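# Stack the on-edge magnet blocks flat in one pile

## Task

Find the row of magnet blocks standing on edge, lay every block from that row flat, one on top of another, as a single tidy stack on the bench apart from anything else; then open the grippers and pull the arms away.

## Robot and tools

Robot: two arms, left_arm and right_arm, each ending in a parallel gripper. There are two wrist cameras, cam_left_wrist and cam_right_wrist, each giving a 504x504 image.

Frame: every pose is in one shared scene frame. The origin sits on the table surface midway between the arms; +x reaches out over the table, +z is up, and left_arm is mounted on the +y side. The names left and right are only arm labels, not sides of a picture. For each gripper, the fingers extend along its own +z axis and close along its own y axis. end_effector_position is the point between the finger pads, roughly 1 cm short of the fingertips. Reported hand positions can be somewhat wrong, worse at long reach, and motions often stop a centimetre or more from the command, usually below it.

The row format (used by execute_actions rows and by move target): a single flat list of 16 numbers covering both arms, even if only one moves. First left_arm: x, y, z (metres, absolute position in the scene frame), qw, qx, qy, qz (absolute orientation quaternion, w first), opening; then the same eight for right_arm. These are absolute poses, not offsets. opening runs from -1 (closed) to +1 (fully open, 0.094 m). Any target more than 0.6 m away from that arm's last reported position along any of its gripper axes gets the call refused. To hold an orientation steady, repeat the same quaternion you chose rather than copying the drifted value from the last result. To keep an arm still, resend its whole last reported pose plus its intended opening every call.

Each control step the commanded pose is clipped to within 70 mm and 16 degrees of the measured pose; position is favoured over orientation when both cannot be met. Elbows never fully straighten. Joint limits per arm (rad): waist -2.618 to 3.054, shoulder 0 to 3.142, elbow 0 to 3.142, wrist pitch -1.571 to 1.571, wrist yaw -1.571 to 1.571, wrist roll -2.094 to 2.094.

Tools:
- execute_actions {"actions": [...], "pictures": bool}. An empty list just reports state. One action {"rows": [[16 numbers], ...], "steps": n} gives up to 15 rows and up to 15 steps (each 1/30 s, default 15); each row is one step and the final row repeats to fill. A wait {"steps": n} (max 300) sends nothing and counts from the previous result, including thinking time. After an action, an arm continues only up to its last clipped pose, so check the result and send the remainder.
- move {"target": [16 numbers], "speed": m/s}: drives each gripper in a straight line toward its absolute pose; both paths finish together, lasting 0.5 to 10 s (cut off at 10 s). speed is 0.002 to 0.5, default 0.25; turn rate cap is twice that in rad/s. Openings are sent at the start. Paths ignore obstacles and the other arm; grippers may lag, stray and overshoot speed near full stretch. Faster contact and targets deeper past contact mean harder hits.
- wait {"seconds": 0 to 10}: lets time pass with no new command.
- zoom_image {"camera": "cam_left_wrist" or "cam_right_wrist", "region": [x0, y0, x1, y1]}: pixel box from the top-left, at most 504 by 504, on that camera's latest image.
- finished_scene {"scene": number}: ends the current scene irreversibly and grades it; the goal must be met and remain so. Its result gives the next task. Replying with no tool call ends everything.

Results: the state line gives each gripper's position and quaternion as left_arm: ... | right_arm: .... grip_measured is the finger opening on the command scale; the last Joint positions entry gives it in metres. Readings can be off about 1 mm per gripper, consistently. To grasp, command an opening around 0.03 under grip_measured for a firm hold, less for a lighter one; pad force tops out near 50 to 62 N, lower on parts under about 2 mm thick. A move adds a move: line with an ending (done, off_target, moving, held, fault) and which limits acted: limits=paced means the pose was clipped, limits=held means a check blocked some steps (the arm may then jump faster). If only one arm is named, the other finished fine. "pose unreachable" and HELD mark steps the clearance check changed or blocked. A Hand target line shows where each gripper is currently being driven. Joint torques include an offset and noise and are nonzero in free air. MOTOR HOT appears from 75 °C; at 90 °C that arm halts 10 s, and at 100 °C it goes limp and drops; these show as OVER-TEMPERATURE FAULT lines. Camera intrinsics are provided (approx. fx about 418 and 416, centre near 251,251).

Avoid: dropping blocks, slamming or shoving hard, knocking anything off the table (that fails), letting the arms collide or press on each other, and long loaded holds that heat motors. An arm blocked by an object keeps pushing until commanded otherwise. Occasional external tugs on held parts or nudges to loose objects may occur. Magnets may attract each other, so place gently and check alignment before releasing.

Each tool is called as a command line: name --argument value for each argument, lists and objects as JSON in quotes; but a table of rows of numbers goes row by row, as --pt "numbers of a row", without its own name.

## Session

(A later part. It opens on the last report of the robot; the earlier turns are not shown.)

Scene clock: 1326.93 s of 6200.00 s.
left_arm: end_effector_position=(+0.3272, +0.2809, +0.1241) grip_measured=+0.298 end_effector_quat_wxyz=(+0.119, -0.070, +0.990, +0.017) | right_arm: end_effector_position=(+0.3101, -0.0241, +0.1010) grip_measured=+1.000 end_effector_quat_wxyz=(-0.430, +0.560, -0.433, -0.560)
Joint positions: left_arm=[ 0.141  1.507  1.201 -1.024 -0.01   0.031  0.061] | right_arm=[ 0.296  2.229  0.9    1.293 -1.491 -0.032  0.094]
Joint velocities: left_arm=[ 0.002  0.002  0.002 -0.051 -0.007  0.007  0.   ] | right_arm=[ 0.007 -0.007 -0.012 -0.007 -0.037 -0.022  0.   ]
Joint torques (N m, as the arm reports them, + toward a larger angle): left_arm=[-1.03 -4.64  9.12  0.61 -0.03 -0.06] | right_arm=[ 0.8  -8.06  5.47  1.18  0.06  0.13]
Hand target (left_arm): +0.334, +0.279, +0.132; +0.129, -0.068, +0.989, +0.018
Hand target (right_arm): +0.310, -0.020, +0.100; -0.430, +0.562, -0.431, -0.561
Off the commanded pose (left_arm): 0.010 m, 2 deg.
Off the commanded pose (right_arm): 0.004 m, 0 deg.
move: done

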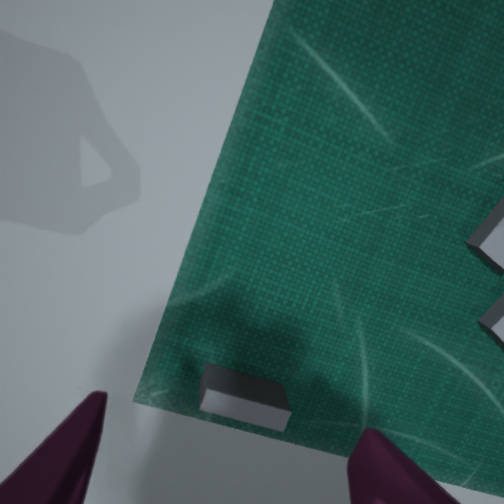

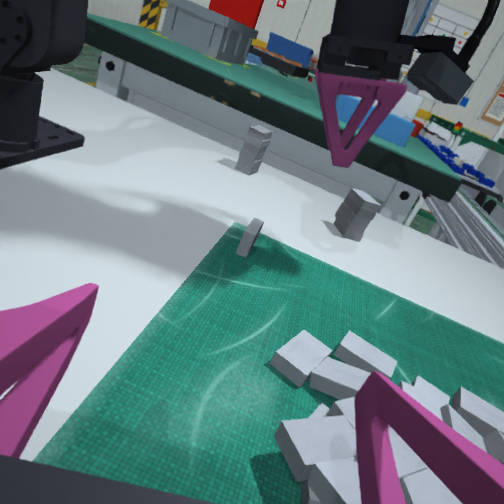

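move --target '[0.294,0.252,0.058,-0.195,-0.0359,0.9801,-0.0072,0.3,0.31,-0.02,0.10,0.430,-0.561,0.430,0.561,1]' --speed 0.08

move --target '[0.294,0.248,0.038,-0.195,-0.0359,0.9801,-0.0072,0.3,0.31,-0.02,0.10,0.430,-0.561,0.430,0.561,1]' --speed 0.03

Scene clock: 1335.00 s of 6200.00 s.
left_arm: end_effector_position=(+0.2895, +0.2540, +0.0523) grip_measured=+0.298 end_effector_quat_wxyz=(-0.200, -0.036, +0.979, -0.007) | right_arm: end_effector_position=(+0.3101, -0.0241, +0.1010) grip_measured=+1.000 end_effector_quat_wxyz=(-0.430, +0.560, -0.433, -0.560)
Joint positions: left_arm=[ 0.067  2.001  1.448 -1.419 -0.01   0.021  0.061] | right_arm=[ 0.296  2.229  0.9    1.293 -1.491 -0.032  0.094]
Joint velocities: left_arm=[-0.007 -0.012 -0.002 -0.051 -0.037 -0.051 -0.   ] | right_arm=[ 0.007 -0.002  0.017  0.037  0.081  0.022  0.   ]
Joint torques (N m, as the arm reports them, + toward a larger angle): left_arm=[-1.2  -8.    7.55 -0.55 -0.05 -0.08] | right_arm=[ 0.87 -8.02  5.49  1.18  0.03  0.1 ]
Hand target (left_arm): +0.294, +0.252, +0.058; -0.195, -0.033, +0.980, -0.003
Hand target (right_arm): +0.310, -0.020, +0.100; -0.430, +0.562, -0.431, -0.561
Off the commanded pose (left_arm): 0.008 m, 1 deg.
Off the commanded pose (right_arm): 0.004 m, 0 deg.
After step 90, 0.77 s passed at rest.
move: done

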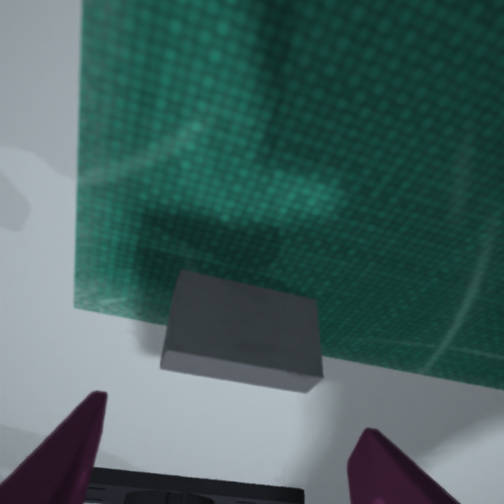

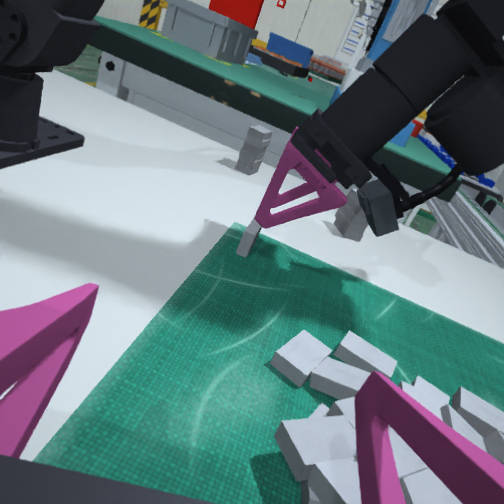

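Scene clock: 1335.87 s of 6200.00 s.
left_arm: end_effector_position=(+0.2912, +0.2522, +0.0399) grip_measured=+0.298 end_effector_quat_wxyz=(-0.201, -0.037, +0.979, -0.005) | right_arm: end_effector_position=(+0.3101, -0.0241, +0.1010) grip_measured=+1.000 end_effector_quat_wxyz=(-0.430, +0.560, -0.433, -0.560)
Joint positions: left_arm=[ 0.06   2.025  1.43  -1.381 -0.01   0.011  0.061] | right_arm=[ 0.296  2.229  0.9    1.293 -1.491 -0.032  0.094]
Joint velocities: left_arm=[-0.002  0.002 -0.007  0.066 -0.007 -0.066  0.001] | right_arm=[-0.002  0.007 -0.002  0.007  0.007  0.051  0.   ]
Joint torques (N m, as the arm reports them, + toward a larger angle): left_arm=[-0.98 -8.2   4.56 -0.29  0.07 -0.1 ] | right_arm=[ 0.84 -8.07  5.5   1.2   0.05  0.09]
Hand target (left_arm): +0.294, +0.248, +0.038; -0.195, -0.036, +0.980, -0.007
Hand target (right_arm): +0.310, -0.020, +0.100; -0.430, +0.562, -0.431, -0.561
Off the commanded pose (left_arm): 0.005 m, 1 deg.
Off the commanded pose (right_arm): 0.004 m, 0 deg.
move: done

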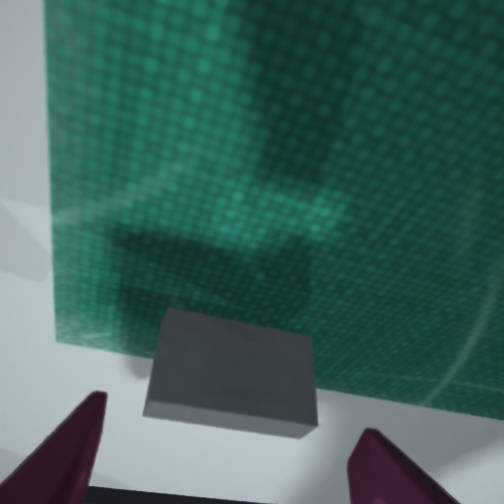

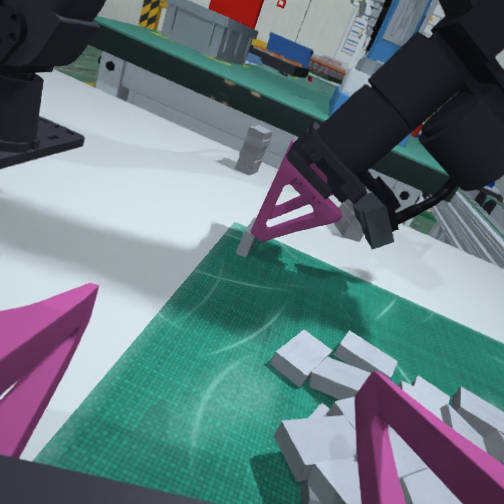

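move --target '[0.290,0.250,0.0235,-0.195,-0.0359,0.9801,-0.0072,0.25,0.31,-0.02,0.10,0.430,-0.561,0.430,0.561,1]' --speed 0.02

Scene clock: 1339.37 s of 6200.00 s.
left_arm: end_effector_position=(+0.2881, +0.2519, +0.0277) grip_measured=+0.253 end_effector_quat_wxyz=(-0.198, -0.037, +0.979, -0.005) | right_arm: end_effector_position=(+0.3101, -0.0241, +0.1010) grip_measured=+1.000 end_effector_quat_wxyz=(-0.430, +0.560, -0.433, -0.560)
Joint positions: left_arm=[ 0.06   2.025  1.38  -1.324 -0.01   0.011  0.059] | right_arm=[ 0.296  2.229  0.9    1.293 -1.491 -0.032  0.094]
Joint velocities: left_arm=[-0.007  0.007 -0.012  0.022 -0.022 -0.037 -0.   ] | right_arm=[-0.007  0.002 -0.002 -0.066 -0.007 -0.051  0.   ]
Joint torques (N m, as the arm reports them, + toward a larger angle): left_arm=[-0.45 -7.47  4.47 -0.27  0.04 -0.01] | right_arm=[ 0.77 -8.01  5.53  1.19  0.04  0.13]
Hand target (left_arm): +0.290, +0.250, +0.024; -0.195, -0.036, +0.980, -0.007
Hand target (right_arm): +0.310, -0.020, +0.100; -0.430, +0.562, -0.431, -0.561
Off the commanded pose (left_arm): 0.005 m, 0 deg.
Off the commanded pose (right_arm): 0.004 m, 0 deg.
move: done

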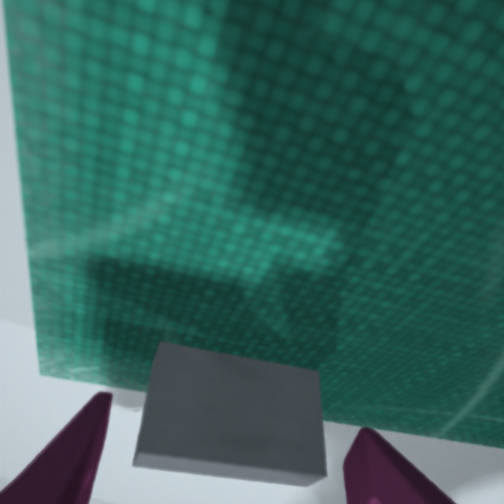

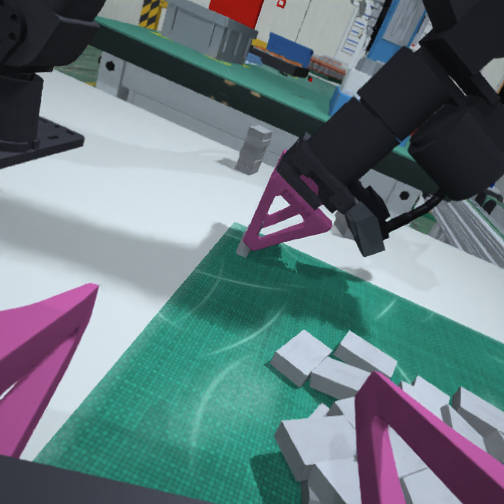

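execute_actions --actions '[{"rows":[[0.290,0.250,0.0235,-0.195,-0.0359,0.9801,-0.0072,0.2,0.31,-0.02,0.10,0.430,-0.561,0.430,0.561,1],[0.290,0.250,0.0235,-0.195,-0.0359,0.9801,-0.0072,0.16,0.31,-0.02,0.10,0.430,-0.561,0.430,0.561,1],[0.290,0.250,0.0235,-0.195,-0.0359,0.9801,-0.0072,0.12,0.31,-0.02,0.10,0.430,-0.561,0.430,0.561,1],[0.290,0.250,0.0235,-0.195,-0.0359,0.9801,-0.0072,0.08,0.31,-0.02,0.10,0.430,-0.561,0.430,0.561,1],[0.290,0.250,0.0235,-0.195,-0.0359,0.9801,-0.0072,0.05,0.31,-0.02,0.10,0.430,-0.561,0.430,0.561,1],[0.290,0.250,0.0235,-0.195,-0.0359,0.9801,-0.0072,0.02,0.31,-0.02,0.10,0.430,-0.561,0.430,0.561,1],[0.290,0.250,0.0235,-0.195,-0.0359,0.9801,-0.0072,-0.01,0.31,-0.02,0.10,0.430,-0.561,0.430,0.561,1],[0.290,0.250,0.0235,-0.195,-0.0359,0.9801,-0.0072,-0.035,0.31,-0.02,0.10,0.430,-0.561,0.430,0.561,1],[0.290,0.250,0.0235,-0.195,-0.0359,0.9801,-0.0072,-0.06,0.31,-0.02,0.10,0.430,-0.561,0.430,0.561,1],[0.290,0.250,0.0235,-0.195,-0.0359,0.9801,-0.0072,-0.08,0.31,-0.02,0.10,0.430,-0.561,0.430,0.561,1],[0.290,0.250,0.0235,-0.195,-0.0359,0.9801,-0.0072,-0.095,0.31,-0.02,0.10,0.430,-0.561,0.430,0.561,1],[0.290,0.250,0.0235,-0.195,-0.0359,0.9801,-0.0072,-0.11,0.31,-0.02,0.10,0.430,-0.561,0.430,0.561,1],[0.290,0.250,0.0235,-0.195,-0.0359,0.9801,-0.0072,-0.125,0.31,-0.02,0.10,0.430,-0.561,0.430,0.561,1],[0.290,0.250,0.0235,-0.195,-0.0359,0.9801,-0.0072,-0.14,0.31,-0.02,0.10,0.430,-0.561,0.430,0.561,1],[0.290,0.250,0.0235,-0.195,-0.0359,0.9801,-0.0072,-0.15,0.31,-0.02,0.10,0.430,-0.561,0.430,0.561,1]],"steps":15}]'

Scene clock: 1349.07 s of 6200.00 s.
left_arm: end_effector_position=(+0.2890, +0.2520, +0.0273) grip_measured=-0.126 end_effector_quat_wxyz=(-0.196, -0.037, +0.980, -0.005) | right_arm: end_effector_position=(+0.3101, -0.0241, +0.1010) grip_measured=+1.000 end_effector_quat_wxyz=(-0.430, +0.560, -0.433, -0.560)
Joint positions: left_arm=[ 0.06   2.025  1.38  -1.321 -0.01   0.011  0.041] | right_arm=[ 0.296  2.229  0.9    1.293 -1.491 -0.032  0.094]
Joint velocities: left_arm=[-0.022 -0.002 -0.007 -0.051  0.051 -0.007 -0.001] | right_arm=[-0.022 -0.017  0.002  0.007  0.022 -0.037  0.   ]
Joint torques (N m, as the arm reports them, + toward a larger angle): left_arm=[-0.47 -7.38  4.38 -0.27  0.03 -0.05] | right_arm=[ 0.75 -8.    5.46  1.19  0.03  0.11]
Hand target (left_arm): +0.290, +0.250, +0.024; -0.195, -0.036, +0.980, -0.007
Hand target (right_arm): +0.310, -0.020, +0.100; -0.430, +0.562, -0.431, -0.561
Off the commanded pose (left_arm): 0.004 m, 0 deg.
Off the commanded pose (right_arm): 0.004 m, 0 deg.
Steps of this call (steps 1 to 90: nothing new was sent; then 6.20 s passed at rest; steps 91 to 105: all 15 steps of this action). Readings (end_effector_position):
91: left_arm (+0.2888, +0.2520, +0.0274) | right_arm (+0.3101, -0.0241, +0.1010)
92: left_arm (+0.2888, +0.2520, +0.0274) | right_arm (+0.3101, -0.0241, +0.1010)
94: left_arm (+0.2889, +0.2520, +0.0273) | right_arm (+0.3101, -0.0241, +0.1010)
98: left_arm (+0.2889, +0.2520, +0.0273) | right_arm (+0.3101, -0.0241, +0.1010)
105: the state above

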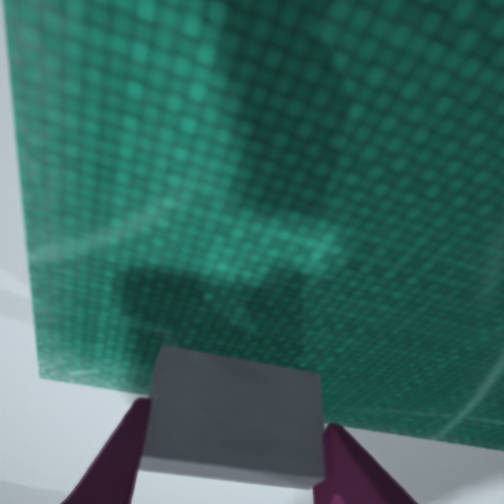

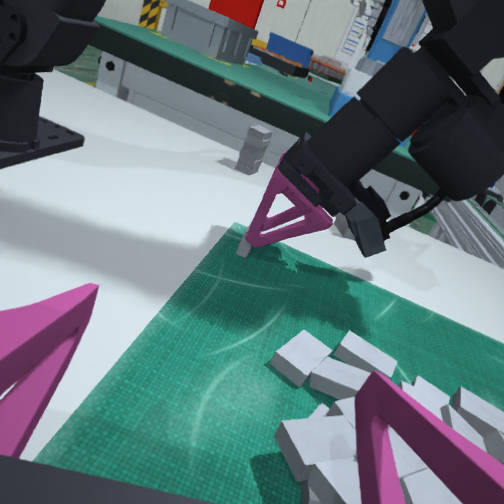

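move --target '[0.296,0.25,0.065,-0.1304,-0.0363,0.9907,-0.0048,-0.155,0.31,-0.02,0.10,0.430,-0.561,0.430,0.561,1]' --speed 0.04

move --target '[0.36,0.29,0.14,0.1302,-0.0692,0.9890,0.0091,-0.155,0.31,-0.02,0.10,0.430,-0.561,0.430,0.561,1]' --speed 0.15

move --target '[0.383,0.4324,0.15,0.5544,-0.1985,0.7963,0.1382,-0.155,0.31,-0.02,0.10,0.430,-0.561,0.430,0.561,1]' --speed 0.12

Scene clock: 1355.27 s of 6200.00 s.
left_arm: end_effector_position=(+0.2977, +0.2528, +0.0564) grip_measured=-0.126 end_effector_quat_wxyz=(-0.140, -0.038, +0.989, -0.002) | right_arm: end_effector_position=(+0.3101, -0.0241, +0.1010) grip_measured=+1.000 end_effector_quat_wxyz=(-0.430, +0.560, -0.433, -0.560)
Joint positions: left_arm=[ 0.06   1.912  1.38  -1.321 -0.01   0.011  0.041] | right_arm=[ 0.296  2.229  0.9    1.293 -1.491 -0.032  0.094]
Joint velocities: left_arm=[-0.007  0.012 -0.022 -0.037  0.007  0.007 -0.001] | right_arm=[-0.002 -0.007 -0.007 -0.037  0.037 -0.037  0.   ]
Joint torques (N m, as the arm reports them, + toward a larger angle): left_arm=[ -0.4  -10.17   4.81  -0.32   0.08  -0.04] | right_arm=[ 0.8  -7.99  5.5   1.18  0.04  0.1 ]
Hand target (left_arm): +0.296, +0.250, +0.065; -0.131, -0.037, +0.991, -0.005
Hand target (right_arm): +0.310, -0.020, +0.100; -0.430, +0.562, -0.431, -0.561
Off the commanded pose (left_arm): 0.009 m, 1 deg.
Off the commanded pose (right_arm): 0.004 m, 0 deg.
After step 90, 1.27 s passed at rest.
move: done

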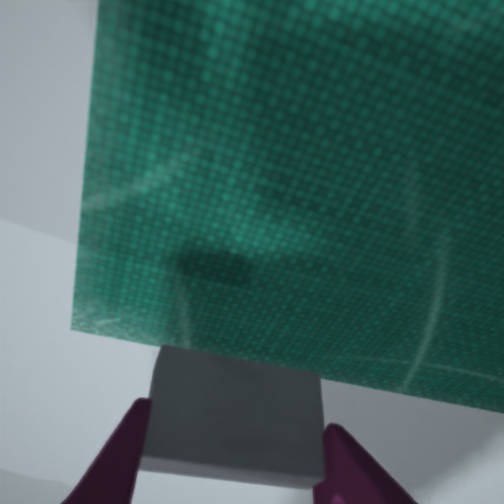

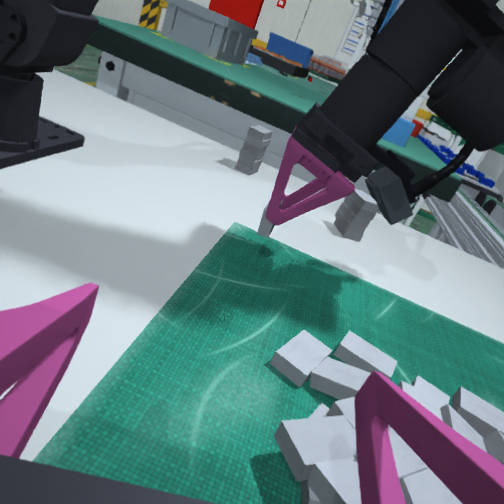

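Scene clock: 1357.53 s of 6200.00 s.
left_arm: end_effector_position=(+0.3534, +0.2867, +0.1276) grip_measured=-0.126 end_effector_quat_wxyz=(+0.099, -0.071, +0.993, +0.007) | right_arm: end_effector_position=(+0.3101, -0.0241, +0.1010) grip_measured=+1.000 end_effector_quat_wxyz=(-0.430, +0.560, -0.433, -0.560)
Joint positions: left_arm=[ 0.155  1.647  1.364 -1.091  0.009  0.04   0.041] | right_arm=[ 0.296  2.229  0.9    1.293 -1.491 -0.032  0.094]
Joint velocities: left_arm=[ 0.012 -0.002 -0.017 -0.037  0.051  0.007  0.001] | right_arm=[ 0.012 -0.012  0.007 -0.007 -0.051  0.051  0.   ]
Joint torques (N m, as the arm reports them, + toward a larger angle): left_arm=[ 0.97 -8.74  6.17  0.81  0.08  0.04] | right_arm=[ 0.8  -7.98  5.47  1.17  0.04  0.11]
Hand target (left_arm): +0.359, +0.290, +0.139; +0.129, -0.072, +0.989, +0.006
Hand target (right_arm): +0.310, -0.020, +0.100; -0.430, +0.562, -0.431, -0.561
Off the commanded pose (left_arm): 0.014 m, 4 deg.
Off the commanded pose (right_arm): 0.004 m, 0 deg.
move: off_target (left_arm)

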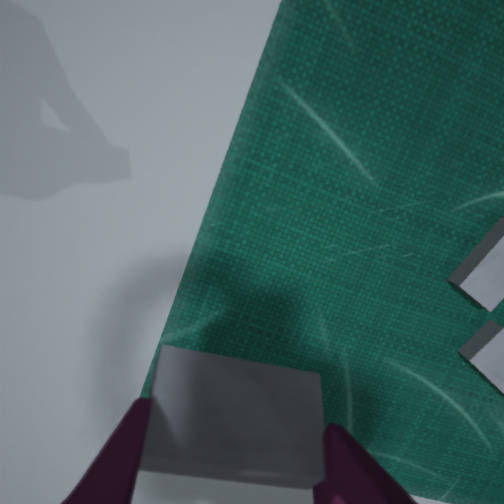

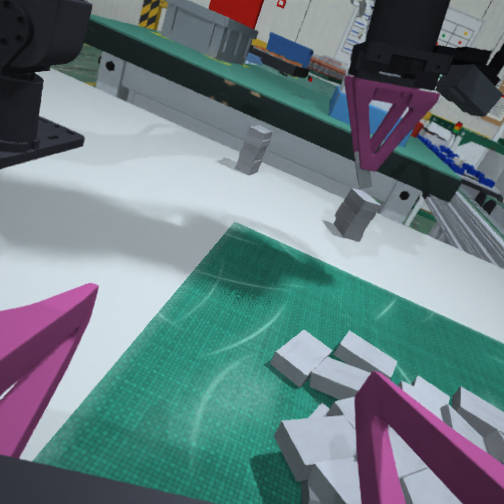

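Scene clock: 1362.60 s of 6200.00 s.
left_arm: end_effector_position=(+0.3795, +0.4274, +0.1342) grip_measured=-0.126 end_effector_quat_wxyz=(+0.530, -0.206, +0.813, +0.126) | right_arm: end_effector_position=(+0.3101, -0.0241, +0.1010) grip_measured=+1.000 end_effector_quat_wxyz=(-0.430, +0.560, -0.433, -0.560)
Joint positions: left_arm=[0.496 1.42  0.57  0.431 0.04  0.003 0.041] | right_arm=[ 0.296  2.229  0.9    1.293 -1.491 -0.032  0.094]
Joint velocities: left_arm=[ 0.007  0.007  0.002 -0.037 -0.022 -0.007  0.   ] | right_arm=[ 0.012 -0.007 -0.007  0.022 -0.051 -0.007  0.   ]
Joint torques (N m, as the arm reports them, + toward a larger angle): left_arm=[ 0.89 -4.03  6.81  2.1   0.1  -0.04] | right_arm=[ 0.82 -8.01  5.49  1.16  0.03  0.11]
Hand target (left_arm): +0.384, +0.433, +0.149; +0.554, -0.204, +0.796, +0.131
Hand target (right_arm): +0.310, -0.020, +0.100; -0.430, +0.562, -0.431, -0.561
Off the commanded pose (left_arm): 0.017 m, 4 deg.
Off the commanded pose (right_arm): 0.004 m, 0 deg.
move: off_target (left_arm)

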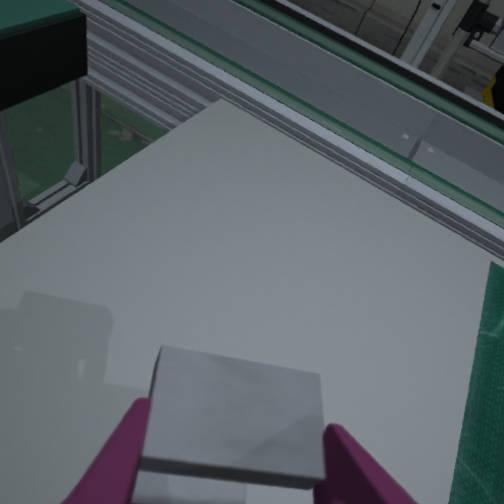

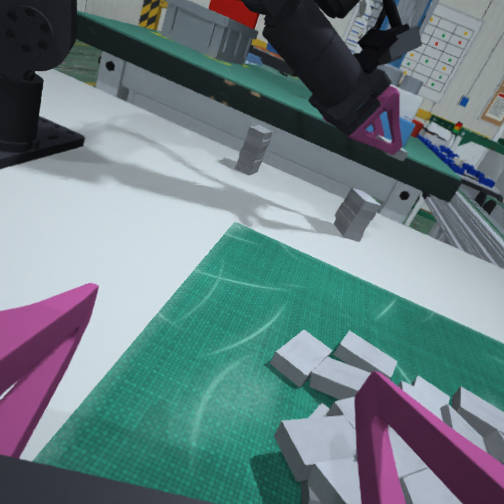

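move --target '[0.383,0.4324,0.087,0.5544,-0.1985,0.7963,0.1382,-0.155,0.31,-0.02,0.10,0.430,-0.561,0.430,0.561,1]' --speed 0.04

move --target '[0.381,0.4313,0.0755,0.5544,-0.1985,0.7963,0.1382,-0.155,0.31,-0.02,0.10,0.430,-0.561,0.430,0.561,1]' --speed 0.008

zoom_image --camera "cam_right_wrist" --region '[300,140,400,250]'

Scene clock: 1367.70 s of 6200.00 s.
left_arm: end_effector_position=(+0.3801, +0.4278, +0.0745) grip_measured=-0.126 end_effector_quat_wxyz=(+0.534, -0.204, +0.810, +0.128) | right_arm: end_effector_position=(+0.3101, -0.0241, +0.1010) grip_measured=+1.000 end_effector_quat_wxyz=(-0.430, +0.560, -0.433, -0.560)
Joint positions: left_arm=[0.496 1.664 0.452 0.804 0.04  0.007 0.041] | right_arm=[ 0.296  2.229  0.9    1.293 -1.491 -0.032  0.094]
Joint velocities: left_arm=[-0.007  0.002  0.012  0.022 -0.007  0.022 -0.   ] | right_arm=[-0.017 -0.012 -0.012 -0.007 -0.081  0.066  0.   ]
Joint torques (N m, as the arm reports them, + toward a larger angle): left_arm=[ 0.49 -4.94  5.03  2.12  0.01  0.04] | right_arm=[ 0.82 -8.    5.5   1.18  0.04  0.12]
Hand target (left_arm): +0.383, +0.432, +0.086; +0.554, -0.199, +0.797, +0.138
Hand target (right_arm): +0.310, -0.020, +0.100; -0.430, +0.562, -0.431, -0.561
Off the commanded pose (left_arm): 0.014 m, 3 deg.
Off the commanded pose (right_arm): 0.004 m, 0 deg.
After step 90, 0.30 s passed at rest.
move: off_target (left_arm)

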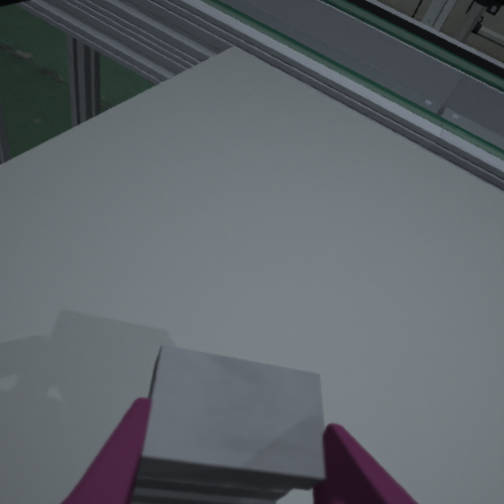

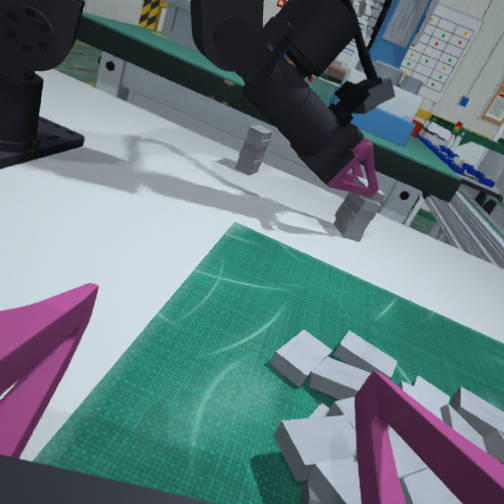

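Scene clock: 1371.33 s of 6200.00 s.
left_arm: end_effector_position=(+0.3808, +0.4282, +0.0703) grip_measured=-0.126 end_effector_quat_wxyz=(+0.544, -0.202, +0.804, +0.131) | right_arm: end_effector_position=(+0.3101, -0.0241, +0.1010) grip_measured=+1.000 end_effector_quat_wxyz=(-0.430, +0.560, -0.433, -0.560)
Joint positions: left_arm=[0.496 1.708 0.434 0.89  0.04  0.007 0.041] | right_arm=[ 0.296  2.229  0.9    1.293 -1.491 -0.032  0.094]
Joint velocities: left_arm=[ 0.002 -0.002 -0.007  0.022 -0.022 -0.007 -0.   ] | right_arm=[ 0.012  0.002  0.002 -0.022  0.022  0.022  0.   ]
Joint torques (N m, as the arm reports them, + toward a larger angle): left_arm=[ 0.46 -4.87  4.39  1.98  0.    0.05] | right_arm=[ 0.78 -7.96  5.51  1.16  0.04  0.09]
Hand target (left_arm): +0.381, +0.431, +0.075; +0.554, -0.199, +0.797, +0.138
Hand target (right_arm): +0.310, -0.020, +0.100; -0.430, +0.562, -0.431, -0.561
Off the commanded pose (left_arm): 0.006 m, 2 deg.
Off the commanded pose (right_arm): 0.004 m, 0 deg.
move: done

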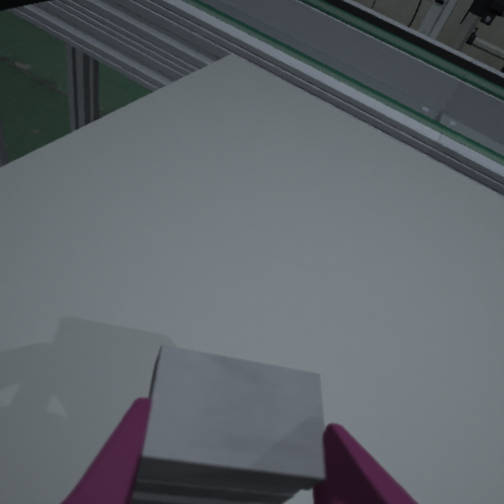

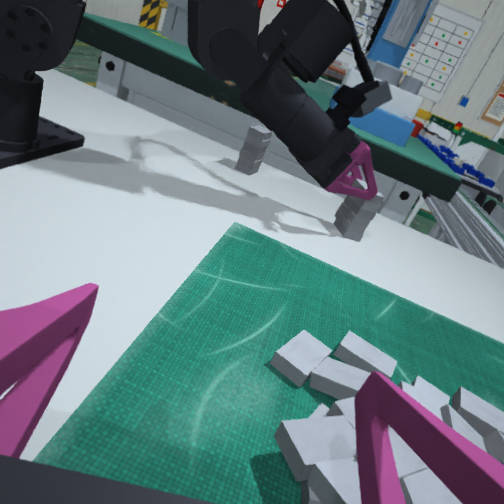

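Region (300, 140, 400, 250) of cam_right_wrist's 504x504 image, scaled by 4.582, with more detail than that image has; it fills the left 458 columns of this view, and the rest is white.

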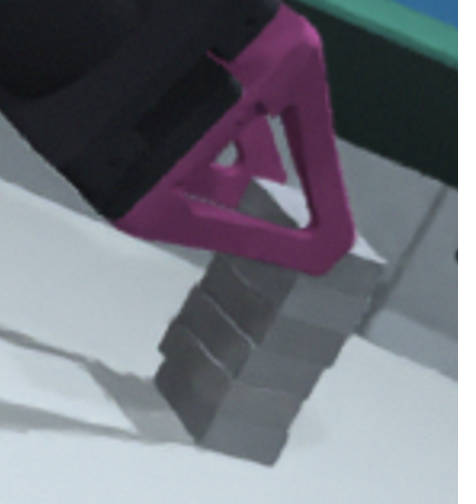

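move --target '[0.381,0.4313,0.072,0.5544,-0.1985,0.7963,0.1382,-0.155,0.31,-0.02,0.10,0.430,-0.561,0.430,0.561,1]' --speed 0.005

Scene clock: 1376.37 s of 6200.00 s.
left_arm: end_effector_position=(+0.3823, +0.4291, +0.0702) grip_measured=-0.126 end_effector_quat_wxyz=(+0.548, -0.201, +0.801, +0.132) | right_arm: end_effector_position=(+0.3101, -0.0241, +0.1010) grip_measured=+1.000 end_effector_quat_wxyz=(-0.430, +0.560, -0.433, -0.560)
Joint positions: left_arm=[0.496 1.725 0.434 0.919 0.04  0.007 0.041] | right_arm=[ 0.296  2.229  0.9    1.293 -1.491 -0.032  0.094]
Joint velocities: left_arm=[ 0.002 -0.012 -0.017  0.037 -0.037 -0.081 -0.   ] | right_arm=[-0.007  0.007 -0.002 -0.066  0.022  0.007  0.   ]
Joint torques (N m, as the arm reports them, + toward a larger angle): left_arm=[ 0.54 -4.73  3.93  1.92  0.    0.04] | right_arm=[ 0.81 -8.01  5.41  1.18  0.02  0.1 ]
Hand target (left_arm): +0.381, +0.431, +0.072; +0.554, -0.199, +0.796, +0.138
Hand target (right_arm): +0.310, -0.020, +0.100; -0.430, +0.562, -0.431, -0.561
Off the commanded pose (left_arm): 0.003 m, 1 deg.
Off the commanded pose (right_arm): 0.004 m, 0 deg.
move: done

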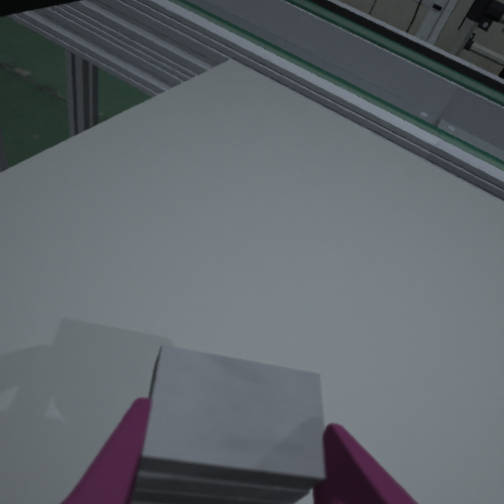

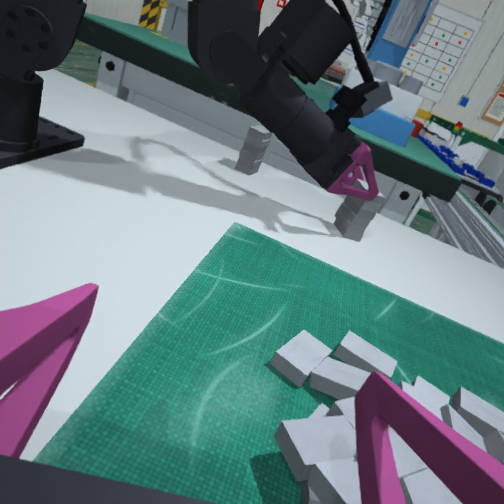

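execute_actions --actions '[{"rows":[[0.381,0.4313,0.074,0.5544,-0.1985,0.7963,0.1382,-0.145,0.31,-0.02,0.10,0.430,-0.561,0.430,0.561,1],[0.381,0.4313,0.074,0.5544,-0.1985,0.7963,0.1382,-0.135,0.31,-0.02,0.10,0.430,-0.561,0.430,0.561,1],[0.381,0.4313,0.074,0.5544,-0.1985,0.7963,0.1382,-0.128,0.31,-0.02,0.10,0.430,-0.561,0.430,0.561,1],[0.381,0.4313,0.074,0.5544,-0.1985,0.7963,0.1382,-0.12,0.31,-0.02,0.10,0.430,-0.561,0.430,0.561,1],[0.381,0.4313,0.074,0.5544,-0.1985,0.7963,0.1382,-0.11,0.31,-0.02,0.10,0.430,-0.561,0.430,0.561,1],[0.381,0.4313,0.074,0.5544,-0.1985,0.7963,0.1382,-0.10,0.31,-0.02,0.10,0.430,-0.561,0.430,0.561,1],[0.381,0.4313,0.074,0.5544,-0.1985,0.7963,0.1382,-0.085,0.31,-0.02,0.10,0.430,-0.561,0.430,0.561,1],[0.381,0.4313,0.074,0.5544,-0.1985,0.7963,0.1382,-0.06,0.31,-0.02,0.10,0.430,-0.561,0.430,0.561,1],[0.381,0.4313,0.074,0.5544,-0.1985,0.7963,0.1382,-0.02,0.31,-0.02,0.10,0.430,-0.561,0.430,0.561,1],[0.381,0.4313,0.074,0.5544,-0.1985,0.7963,0.1382,0.03,0.31,-0.02,0.10,0.430,-0.561,0.430,0.561,1],[0.381,0.4313,0.074,0.5544,-0.1985,0.7963,0.1382,0.09,0.31,-0.02,0.10,0.430,-0.561,0.430,0.561,1],[0.381,0.4313,0.074,0.5544,-0.1985,0.7963,0.1382,0.16,0.31,-0.02,0.10,0.430,-0.561,0.430,0.561,1],[0.381,0.4313,0.074,0.5544,-0.1985,0.7963,0.1382,0.23,0.31,-0.02,0.10,0.430,-0.561,0.430,0.561,1],[0.381,0.4313,0.074,0.5544,-0.1985,0.7963,0.1382,0.3,0.31,-0.02,0.10,0.430,-0.561,0.430,0.561,1]],"steps":15}]' --pictures false

move --target '[0.3818,0.4318,0.155,0.5544,-0.1985,0.7963,0.1382,0.3,0.31,-0.02,0.10,0.430,-0.561,0.430,0.561,1]' --speed 0.08

zoom_image --camera "cam_right_wrist" --region '[310,160,410,260]'

Scene clock: 1385.27 s of 6200.00 s.
left_arm: end_effector_position=(+0.3823, +0.4291, +0.0702) grip_measured=+0.290 end_effector_quat_wxyz=(+0.548, -0.201, +0.801, +0.132) | right_arm: end_effector_position=(+0.3101, -0.0241, +0.1010) grip_measured=+1.000 end_effector_quat_wxyz=(-0.430, +0.560, -0.433, -0.560)
Joint positions: left_arm=[0.496 1.725 0.434 0.919 0.04  0.007 0.061] | right_arm=[ 0.296  2.229  0.9    1.293 -1.491 -0.032  0.094]
Joint velocities: left_arm=[-0.012  0.022  0.007  0.037  0.037  0.037  0.014] | right_arm=[ 0.002 -0.017 -0.012  0.022  0.022 -0.081  0.   ]
Joint torques (N m, as the arm reports them, + toward a larger angle): left_arm=[ 0.43 -5.54  4.18  1.82  0.02  0.04] | right_arm=[ 0.75 -8.09  5.5   1.18  0.03  0.14]
Hand target (left_arm): +0.381, +0.431, +0.074; +0.554, -0.199, +0.796, +0.138
Hand target (right_arm): +0.310, -0.020, +0.100; -0.430, +0.562, -0.431, -0.561
Off the commanded pose (left_arm): 0.005 m, 1 deg.
Off the commanded pose (right_arm): 0.004 m, 0 deg.
Steps of this call (steps 1 to 90: nothing new was sent; then 5.40 s passed at rest; steps 91 to 105: all 15 steps of this action). Readings (end_effector_position):
91: left_arm (+0.3823, +0.4291, +0.0702) | right_arm (+0.3101, -0.0241, +0.1010)
92: left_arm (+0.3823, +0.4291, +0.0702) | right_arm (+0.3101, -0.0241, +0.1010)
94: left_arm (+0.3823, +0.4291, +0.0702) | right_arm (+0.3101, -0.0241, +0.1010)
98: left_arm (+0.3823, +0.4291, +0.0702) | right_arm (+0.3101, -0.0241, +0.1010)
105: the state above

Scene clock: 1387.17 s of 6200.00 s.
left_arm: end_effector_position=(+0.3778, +0.4264, +0.1338) grip_measured=+0.298 end_effector_quat_wxyz=(+0.534, -0.204, +0.811, +0.128) | right_arm: end_effector_position=(+0.3101, -0.0241, +0.1010) grip_measured=+1.000 end_effector_quat_wxyz=(-0.430, +0.560, -0.433, -0.560)
Joint positions: left_arm=[0.496 1.415 0.553 0.453 0.04  0.007 0.061] | right_arm=[ 0.296  2.229  0.9    1.293 -1.491 -0.032  0.094]
Joint velocities: left_arm=[ 0.022 -0.007 -0.002 -0.066  0.007 -0.051  0.   ] | right_arm=[-0.007  0.002  0.007  0.007  0.11  -0.037  0.   ]
Joint torques (N m, as the arm reports them, + toward a larger angle): left_arm=[ 0.55 -6.33  8.8   1.59  0.    0.06] | right_arm=[ 0.79 -7.96  5.51  1.17  0.03  0.11]
Hand target (left_arm): +0.381, +0.431, +0.156; +0.554, -0.199, +0.796, +0.138
Hand target (right_arm): +0.310, -0.020, +0.100; -0.430, +0.562, -0.431, -0.561
Off the commanded pose (left_arm): 0.022 m, 3 deg.
Off the commanded pose (right_arm): 0.004 m, 0 deg.
move: off_target (left_arm)

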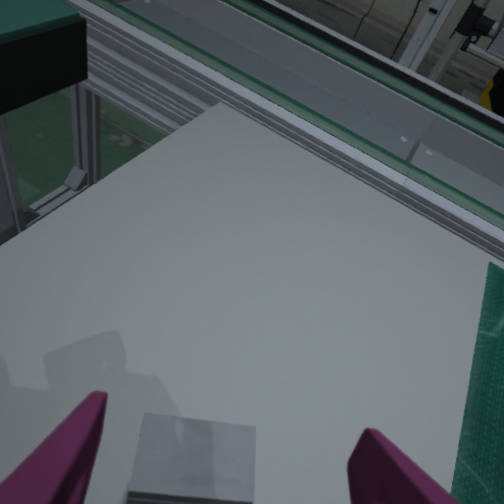

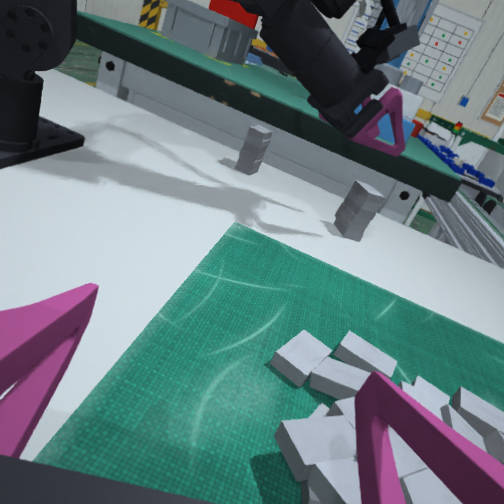

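Region (310, 160, 410, 260) of cam_right_wrist's 504x504 image, scaled by 5.040, with more detail than that image has.

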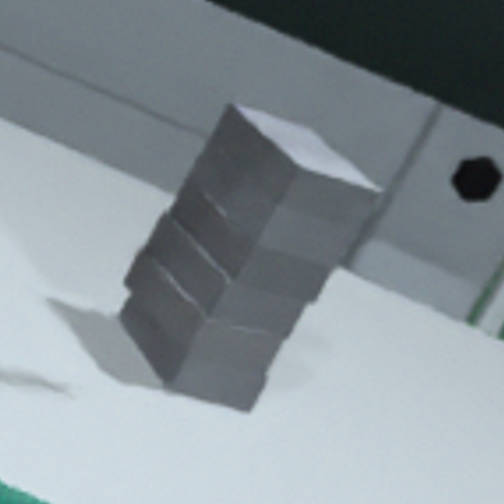

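move --target '[0.388,0.433,0.15,0,-0.2419,0.9703,0,0.4,0.31,-0.02,0.10,0.430,-0.561,0.430,0.561,1]' --speed 0.08

Scene clock: 1416.07 s of 6200.00 s.
left_arm: end_effector_position=(+0.3815, +0.4323, +0.1416) grip_measured=+0.398 end_effector_quat_wxyz=(-0.006, -0.246, +0.969, +0.001) | right_arm: end_effector_position=(+0.3101, -0.0241, +0.1010) grip_measured=+1.000 end_effector_quat_wxyz=(-0.430, +0.560, -0.433, -0.560)
Joint positions: left_arm=[ 0.485  2.202  2.194 -1.575 -0.005  0.016  0.066] | right_arm=[ 0.296  2.229  0.9    1.293 -1.491 -0.032  0.094]
Joint velocities: left_arm=[-0.017 -0.012 -0.007 -0.037  0.007 -0.081 -0.001] | right_arm=[-0.002  0.007 -0.012 -0.022 -0.007 -0.051  0.   ]
Joint torques (N m, as the arm reports them, + toward a larger angle): left_arm=[ -1.01 -10.57   8.39   0.14  -0.12  -0.03] | right_arm=[ 0.77 -8.01  5.45  1.19  0.01  0.11]
Hand target (left_arm): +0.385, +0.431, +0.151; +0.003, -0.240, +0.971, +0.010
Hand target (right_arm): +0.310, -0.020, +0.100; -0.430, +0.562, -0.431, -0.561
Off the commanded pose (left_arm): 0.011 m, 1 deg.
Off the commanded pose (right_arm): 0.004 m, 0 deg.
joint sent to its limit (left arm) — the command would take joint 4 (wrist pitch) past its lower limit, so that joint was sent only as far as its limit.
After step 90, 18.17 s passed at rest.
move: off_target (left_arm)

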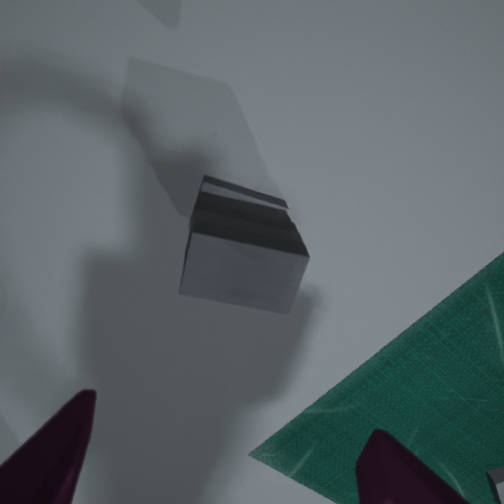

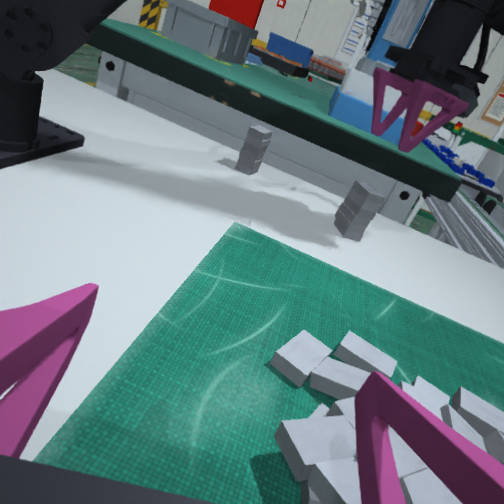

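move --target '[0.388,0.433,0.105,0,-0.2419,0.9703,0,0.4,0.31,-0.02,0.10,0.430,-0.561,0.430,0.561,1]' --speed 0.05

Scene clock: 1424.10 s of 6200.00 s.
left_arm: end_effector_position=(+0.3823, +0.4328, +0.1007) grip_measured=+0.398 end_effector_quat_wxyz=(-0.016, -0.246, +0.969, -0.002) | right_arm: end_effector_position=(+0.3101, -0.0241, +0.1010) grip_measured=+1.000 end_effector_quat_wxyz=(-0.430, +0.560, -0.433, -0.560)
Joint positions: left_arm=[ 0.485  2.202  2.03  -1.432 -0.005  0.016  0.066] | right_arm=[ 0.296  2.229  0.9    1.293 -1.491 -0.032  0.094]
Joint velocities: left_arm=[ 0.007 -0.017 -0.007  0.007  0.022 -0.037 -0.001] | right_arm=[-0.002 -0.012 -0.007  0.007 -0.022 -0.022  0.   ]
Joint torques (N m, as the arm reports them, + toward a larger angle): left_arm=[ -0.32 -11.38   5.79   0.37   0.06   0.01] | right_arm=[ 0.82 -7.98  5.51  1.17  0.02  0.1 ]
Hand target (left_arm): +0.388, +0.433, +0.105; -0.000, -0.242, +0.970, -0.000
Hand target (right_arm): +0.310, -0.020, +0.100; -0.430, +0.562, -0.431, -0.561
Off the commanded pose (left_arm): 0.007 m, 2 deg.
Off the commanded pose (right_arm): 0.004 m, 0 deg.
After step 90, 3.83 s passed at rest.
move: done

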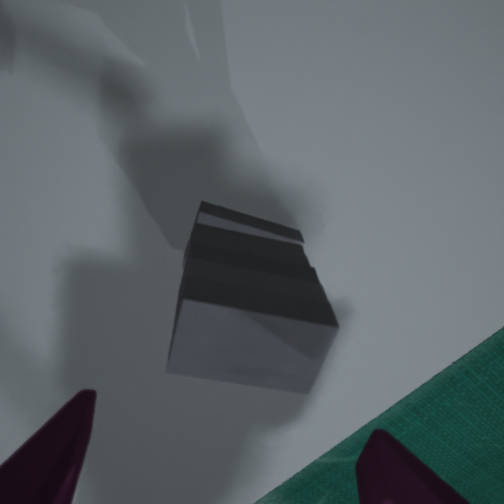

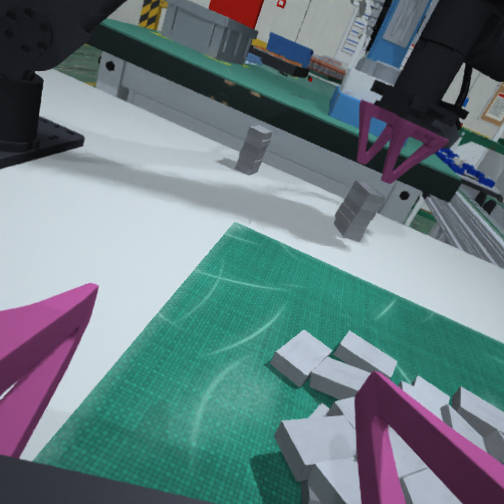

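move --target '[0.389,0.433,0.066,0,-0.2419,0.9703,0,0.4,0.31,-0.02,0.10,0.430,-0.561,0.430,0.561,1]' --speed 0.03

zoom_image --camera "cam_right_wrist" --region '[300,110,440,250]'

Scene clock: 1456.60 s of 6200.00 s.
left_arm: end_effector_position=(+0.3829, +0.4331, +0.0631) grip_measured=+0.398 end_effector_quat_wxyz=(-0.015, -0.246, +0.969, -0.001) | right_arm: end_effector_position=(+0.3101, -0.0241, +0.1010) grip_measured=+1.000 end_effector_quat_wxyz=(-0.430, +0.560, -0.433, -0.560)
Joint positions: left_arm=[ 0.485  2.202  1.881 -1.279 -0.005  0.016  0.066] | right_arm=[ 0.296  2.229  0.9    1.293 -1.491 -0.032  0.094]
Joint velocities: left_arm=[-0.007  0.007 -0.002  0.037  0.037 -0.022 -0.   ] | right_arm=[ 0.007 -0.002 -0.012 -0.066 -0.007 -0.051  0.   ]
Joint torques (N m, as the arm reports them, + toward a larger angle): left_arm=[ -0.49 -11.09   5.74   0.35   0.05   0.02] | right_arm=[ 0.88 -7.99  5.5   1.18  0.05  0.1 ]
Hand target (left_arm): +0.389, +0.433, +0.066; -0.000, -0.242, +0.970, -0.000
Hand target (right_arm): +0.310, -0.020, +0.100; -0.430, +0.562, -0.431, -0.561
Off the commanded pose (left_arm): 0.007 m, 2 deg.
Off the commanded pose (right_arm): 0.004 m, 0 deg.
After step 90, 27.90 s passed at rest.
move: done

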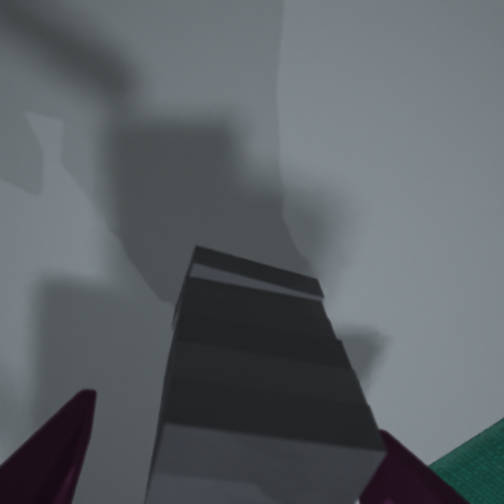

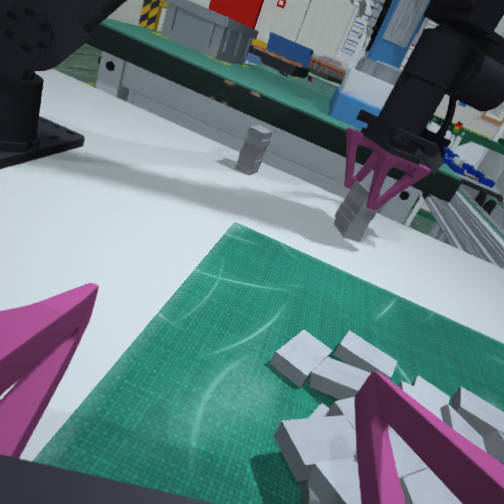

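Region (300, 110, 440, 250) of cam_right_wrist's 504x504 image, scaled by 3.600, with more detail than that image has.

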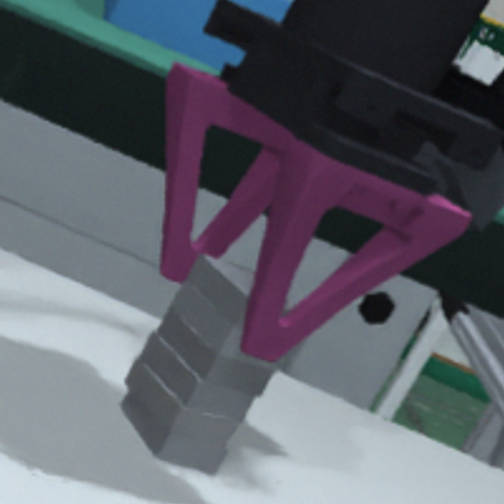

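move --target '[0.392,0.4275,0.066,0,-0.2419,0.9703,0,0.4,0.31,-0.02,0.10,0.430,-0.561,0.430,0.561,1]' --speed 0.02

Scene clock: 1471.60 s of 6200.00 s.
left_arm: end_effector_position=(+0.3853, +0.4297, +0.0631) grip_measured=+0.398 end_effector_quat_wxyz=(-0.014, -0.244, +0.970, -0.001) | right_arm: end_effector_position=(+0.3101, -0.0241, +0.1010) grip_measured=+1.000 end_effector_quat_wxyz=(-0.430, +0.560, -0.433, -0.560)
Joint positions: left_arm=[ 0.475  2.202  1.881 -1.277 -0.005  0.011  0.066] | right_arm=[ 0.296  2.229  0.9    1.293 -1.491 -0.032  0.094]
Joint velocities: left_arm=[-0.007 -0.007  0.007  0.037  0.037 -0.022  0.001] | right_arm=[-0.007  0.012  0.002 -0.022  0.022 -0.037  0.   ]
Joint torques (N m, as the arm reports them, + toward a larger angle): left_arm=[ -0.99 -11.23   5.64   0.38   0.05  -0.07] | right_arm=[ 0.83 -8.    5.44  1.17  0.03  0.1 ]
Hand target (left_arm): +0.392, +0.427, +0.066; -0.000, -0.242, +0.970, -0.000
Hand target (right_arm): +0.310, -0.020, +0.100; -0.430, +0.562, -0.431, -0.561
Off the commanded pose (left_arm): 0.008 m, 2 deg.
Off the commanded pose (right_arm): 0.004 m, 0 deg.
After step 90, 10.97 s passed at rest.
move: done

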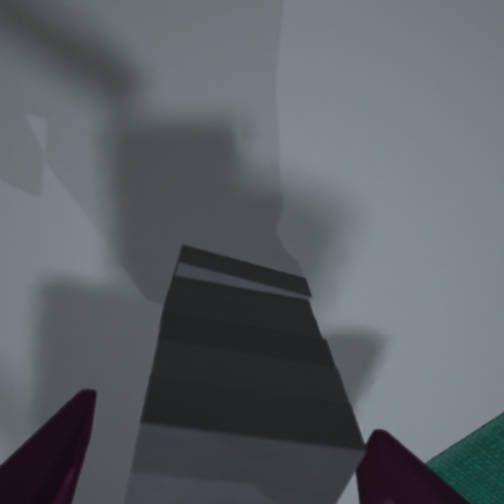

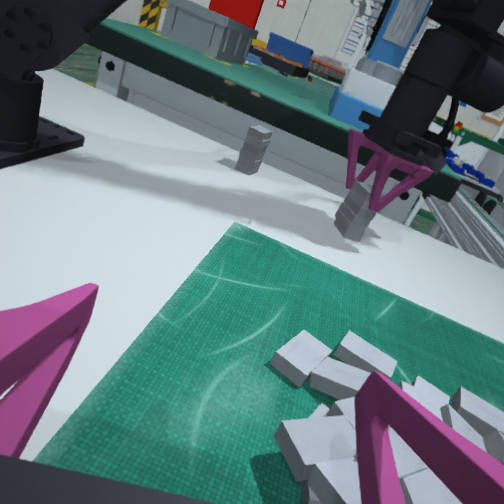

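move --target '[0.3927,0.4260,0.040,0,-0.2419,0.9703,0,0.4,0.31,-0.02,0.10,0.430,-0.561,0.430,0.561,1]' --speed 0.02

zoom_image --camera "cam_right_wrist" --region '[300,110,440,250]'

Scene clock: 1477.87 s of 6200.00 s.
left_arm: end_effector_position=(+0.3850, +0.4295, +0.0422) grip_measured=+0.398 end_effector_quat_wxyz=(-0.010, -0.246, +0.969, +0.000) | right_arm: end_effector_position=(+0.3101, -0.0241, +0.1010) grip_measured=+1.000 end_effector_quat_wxyz=(-0.430, +0.560, -0.433, -0.560)
Joint positions: left_arm=[ 0.475  2.202  1.798 -1.185 -0.005  0.008  0.066] | right_arm=[ 0.296  2.229  0.9    1.293 -1.491 -0.032  0.094]
Joint velocities: left_arm=[-0.017 -0.007 -0.002  0.051  0.022 -0.007  0.   ] | right_arm=[ 0.012 -0.002  0.002 -0.007 -0.007 -0.051  0.   ]
Joint torques (N m, as the arm reports them, + toward a larger angle): left_arm=[ -1.32 -10.06   5.63   0.39   0.04  -0.1 ] | right_arm=[ 0.79 -7.99  5.51  1.18  0.04  0.11]
Hand target (left_arm): +0.393, +0.426, +0.040; -0.000, -0.242, +0.970, -0.000
Hand target (right_arm): +0.310, -0.020, +0.100; -0.430, +0.562, -0.431, -0.561
Off the commanded pose (left_arm): 0.009 m, 1 deg.
Off the commanded pose (right_arm): 0.004 m, 0 deg.
After step 90, 1.80 s passed at rest.
move: done

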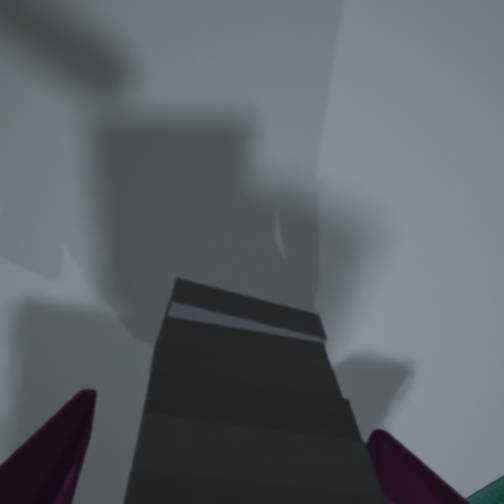

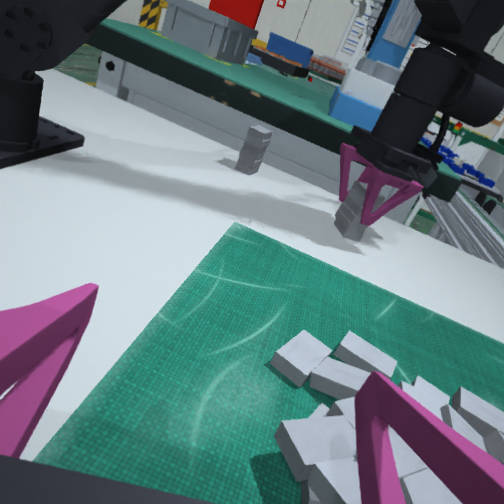

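Region (300, 110, 440, 250) of cam_right_wrist's 504x504 image, scaled by 3.600, with more detail than that image has.

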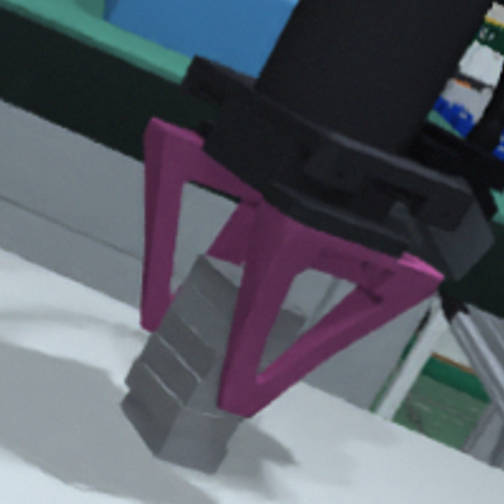

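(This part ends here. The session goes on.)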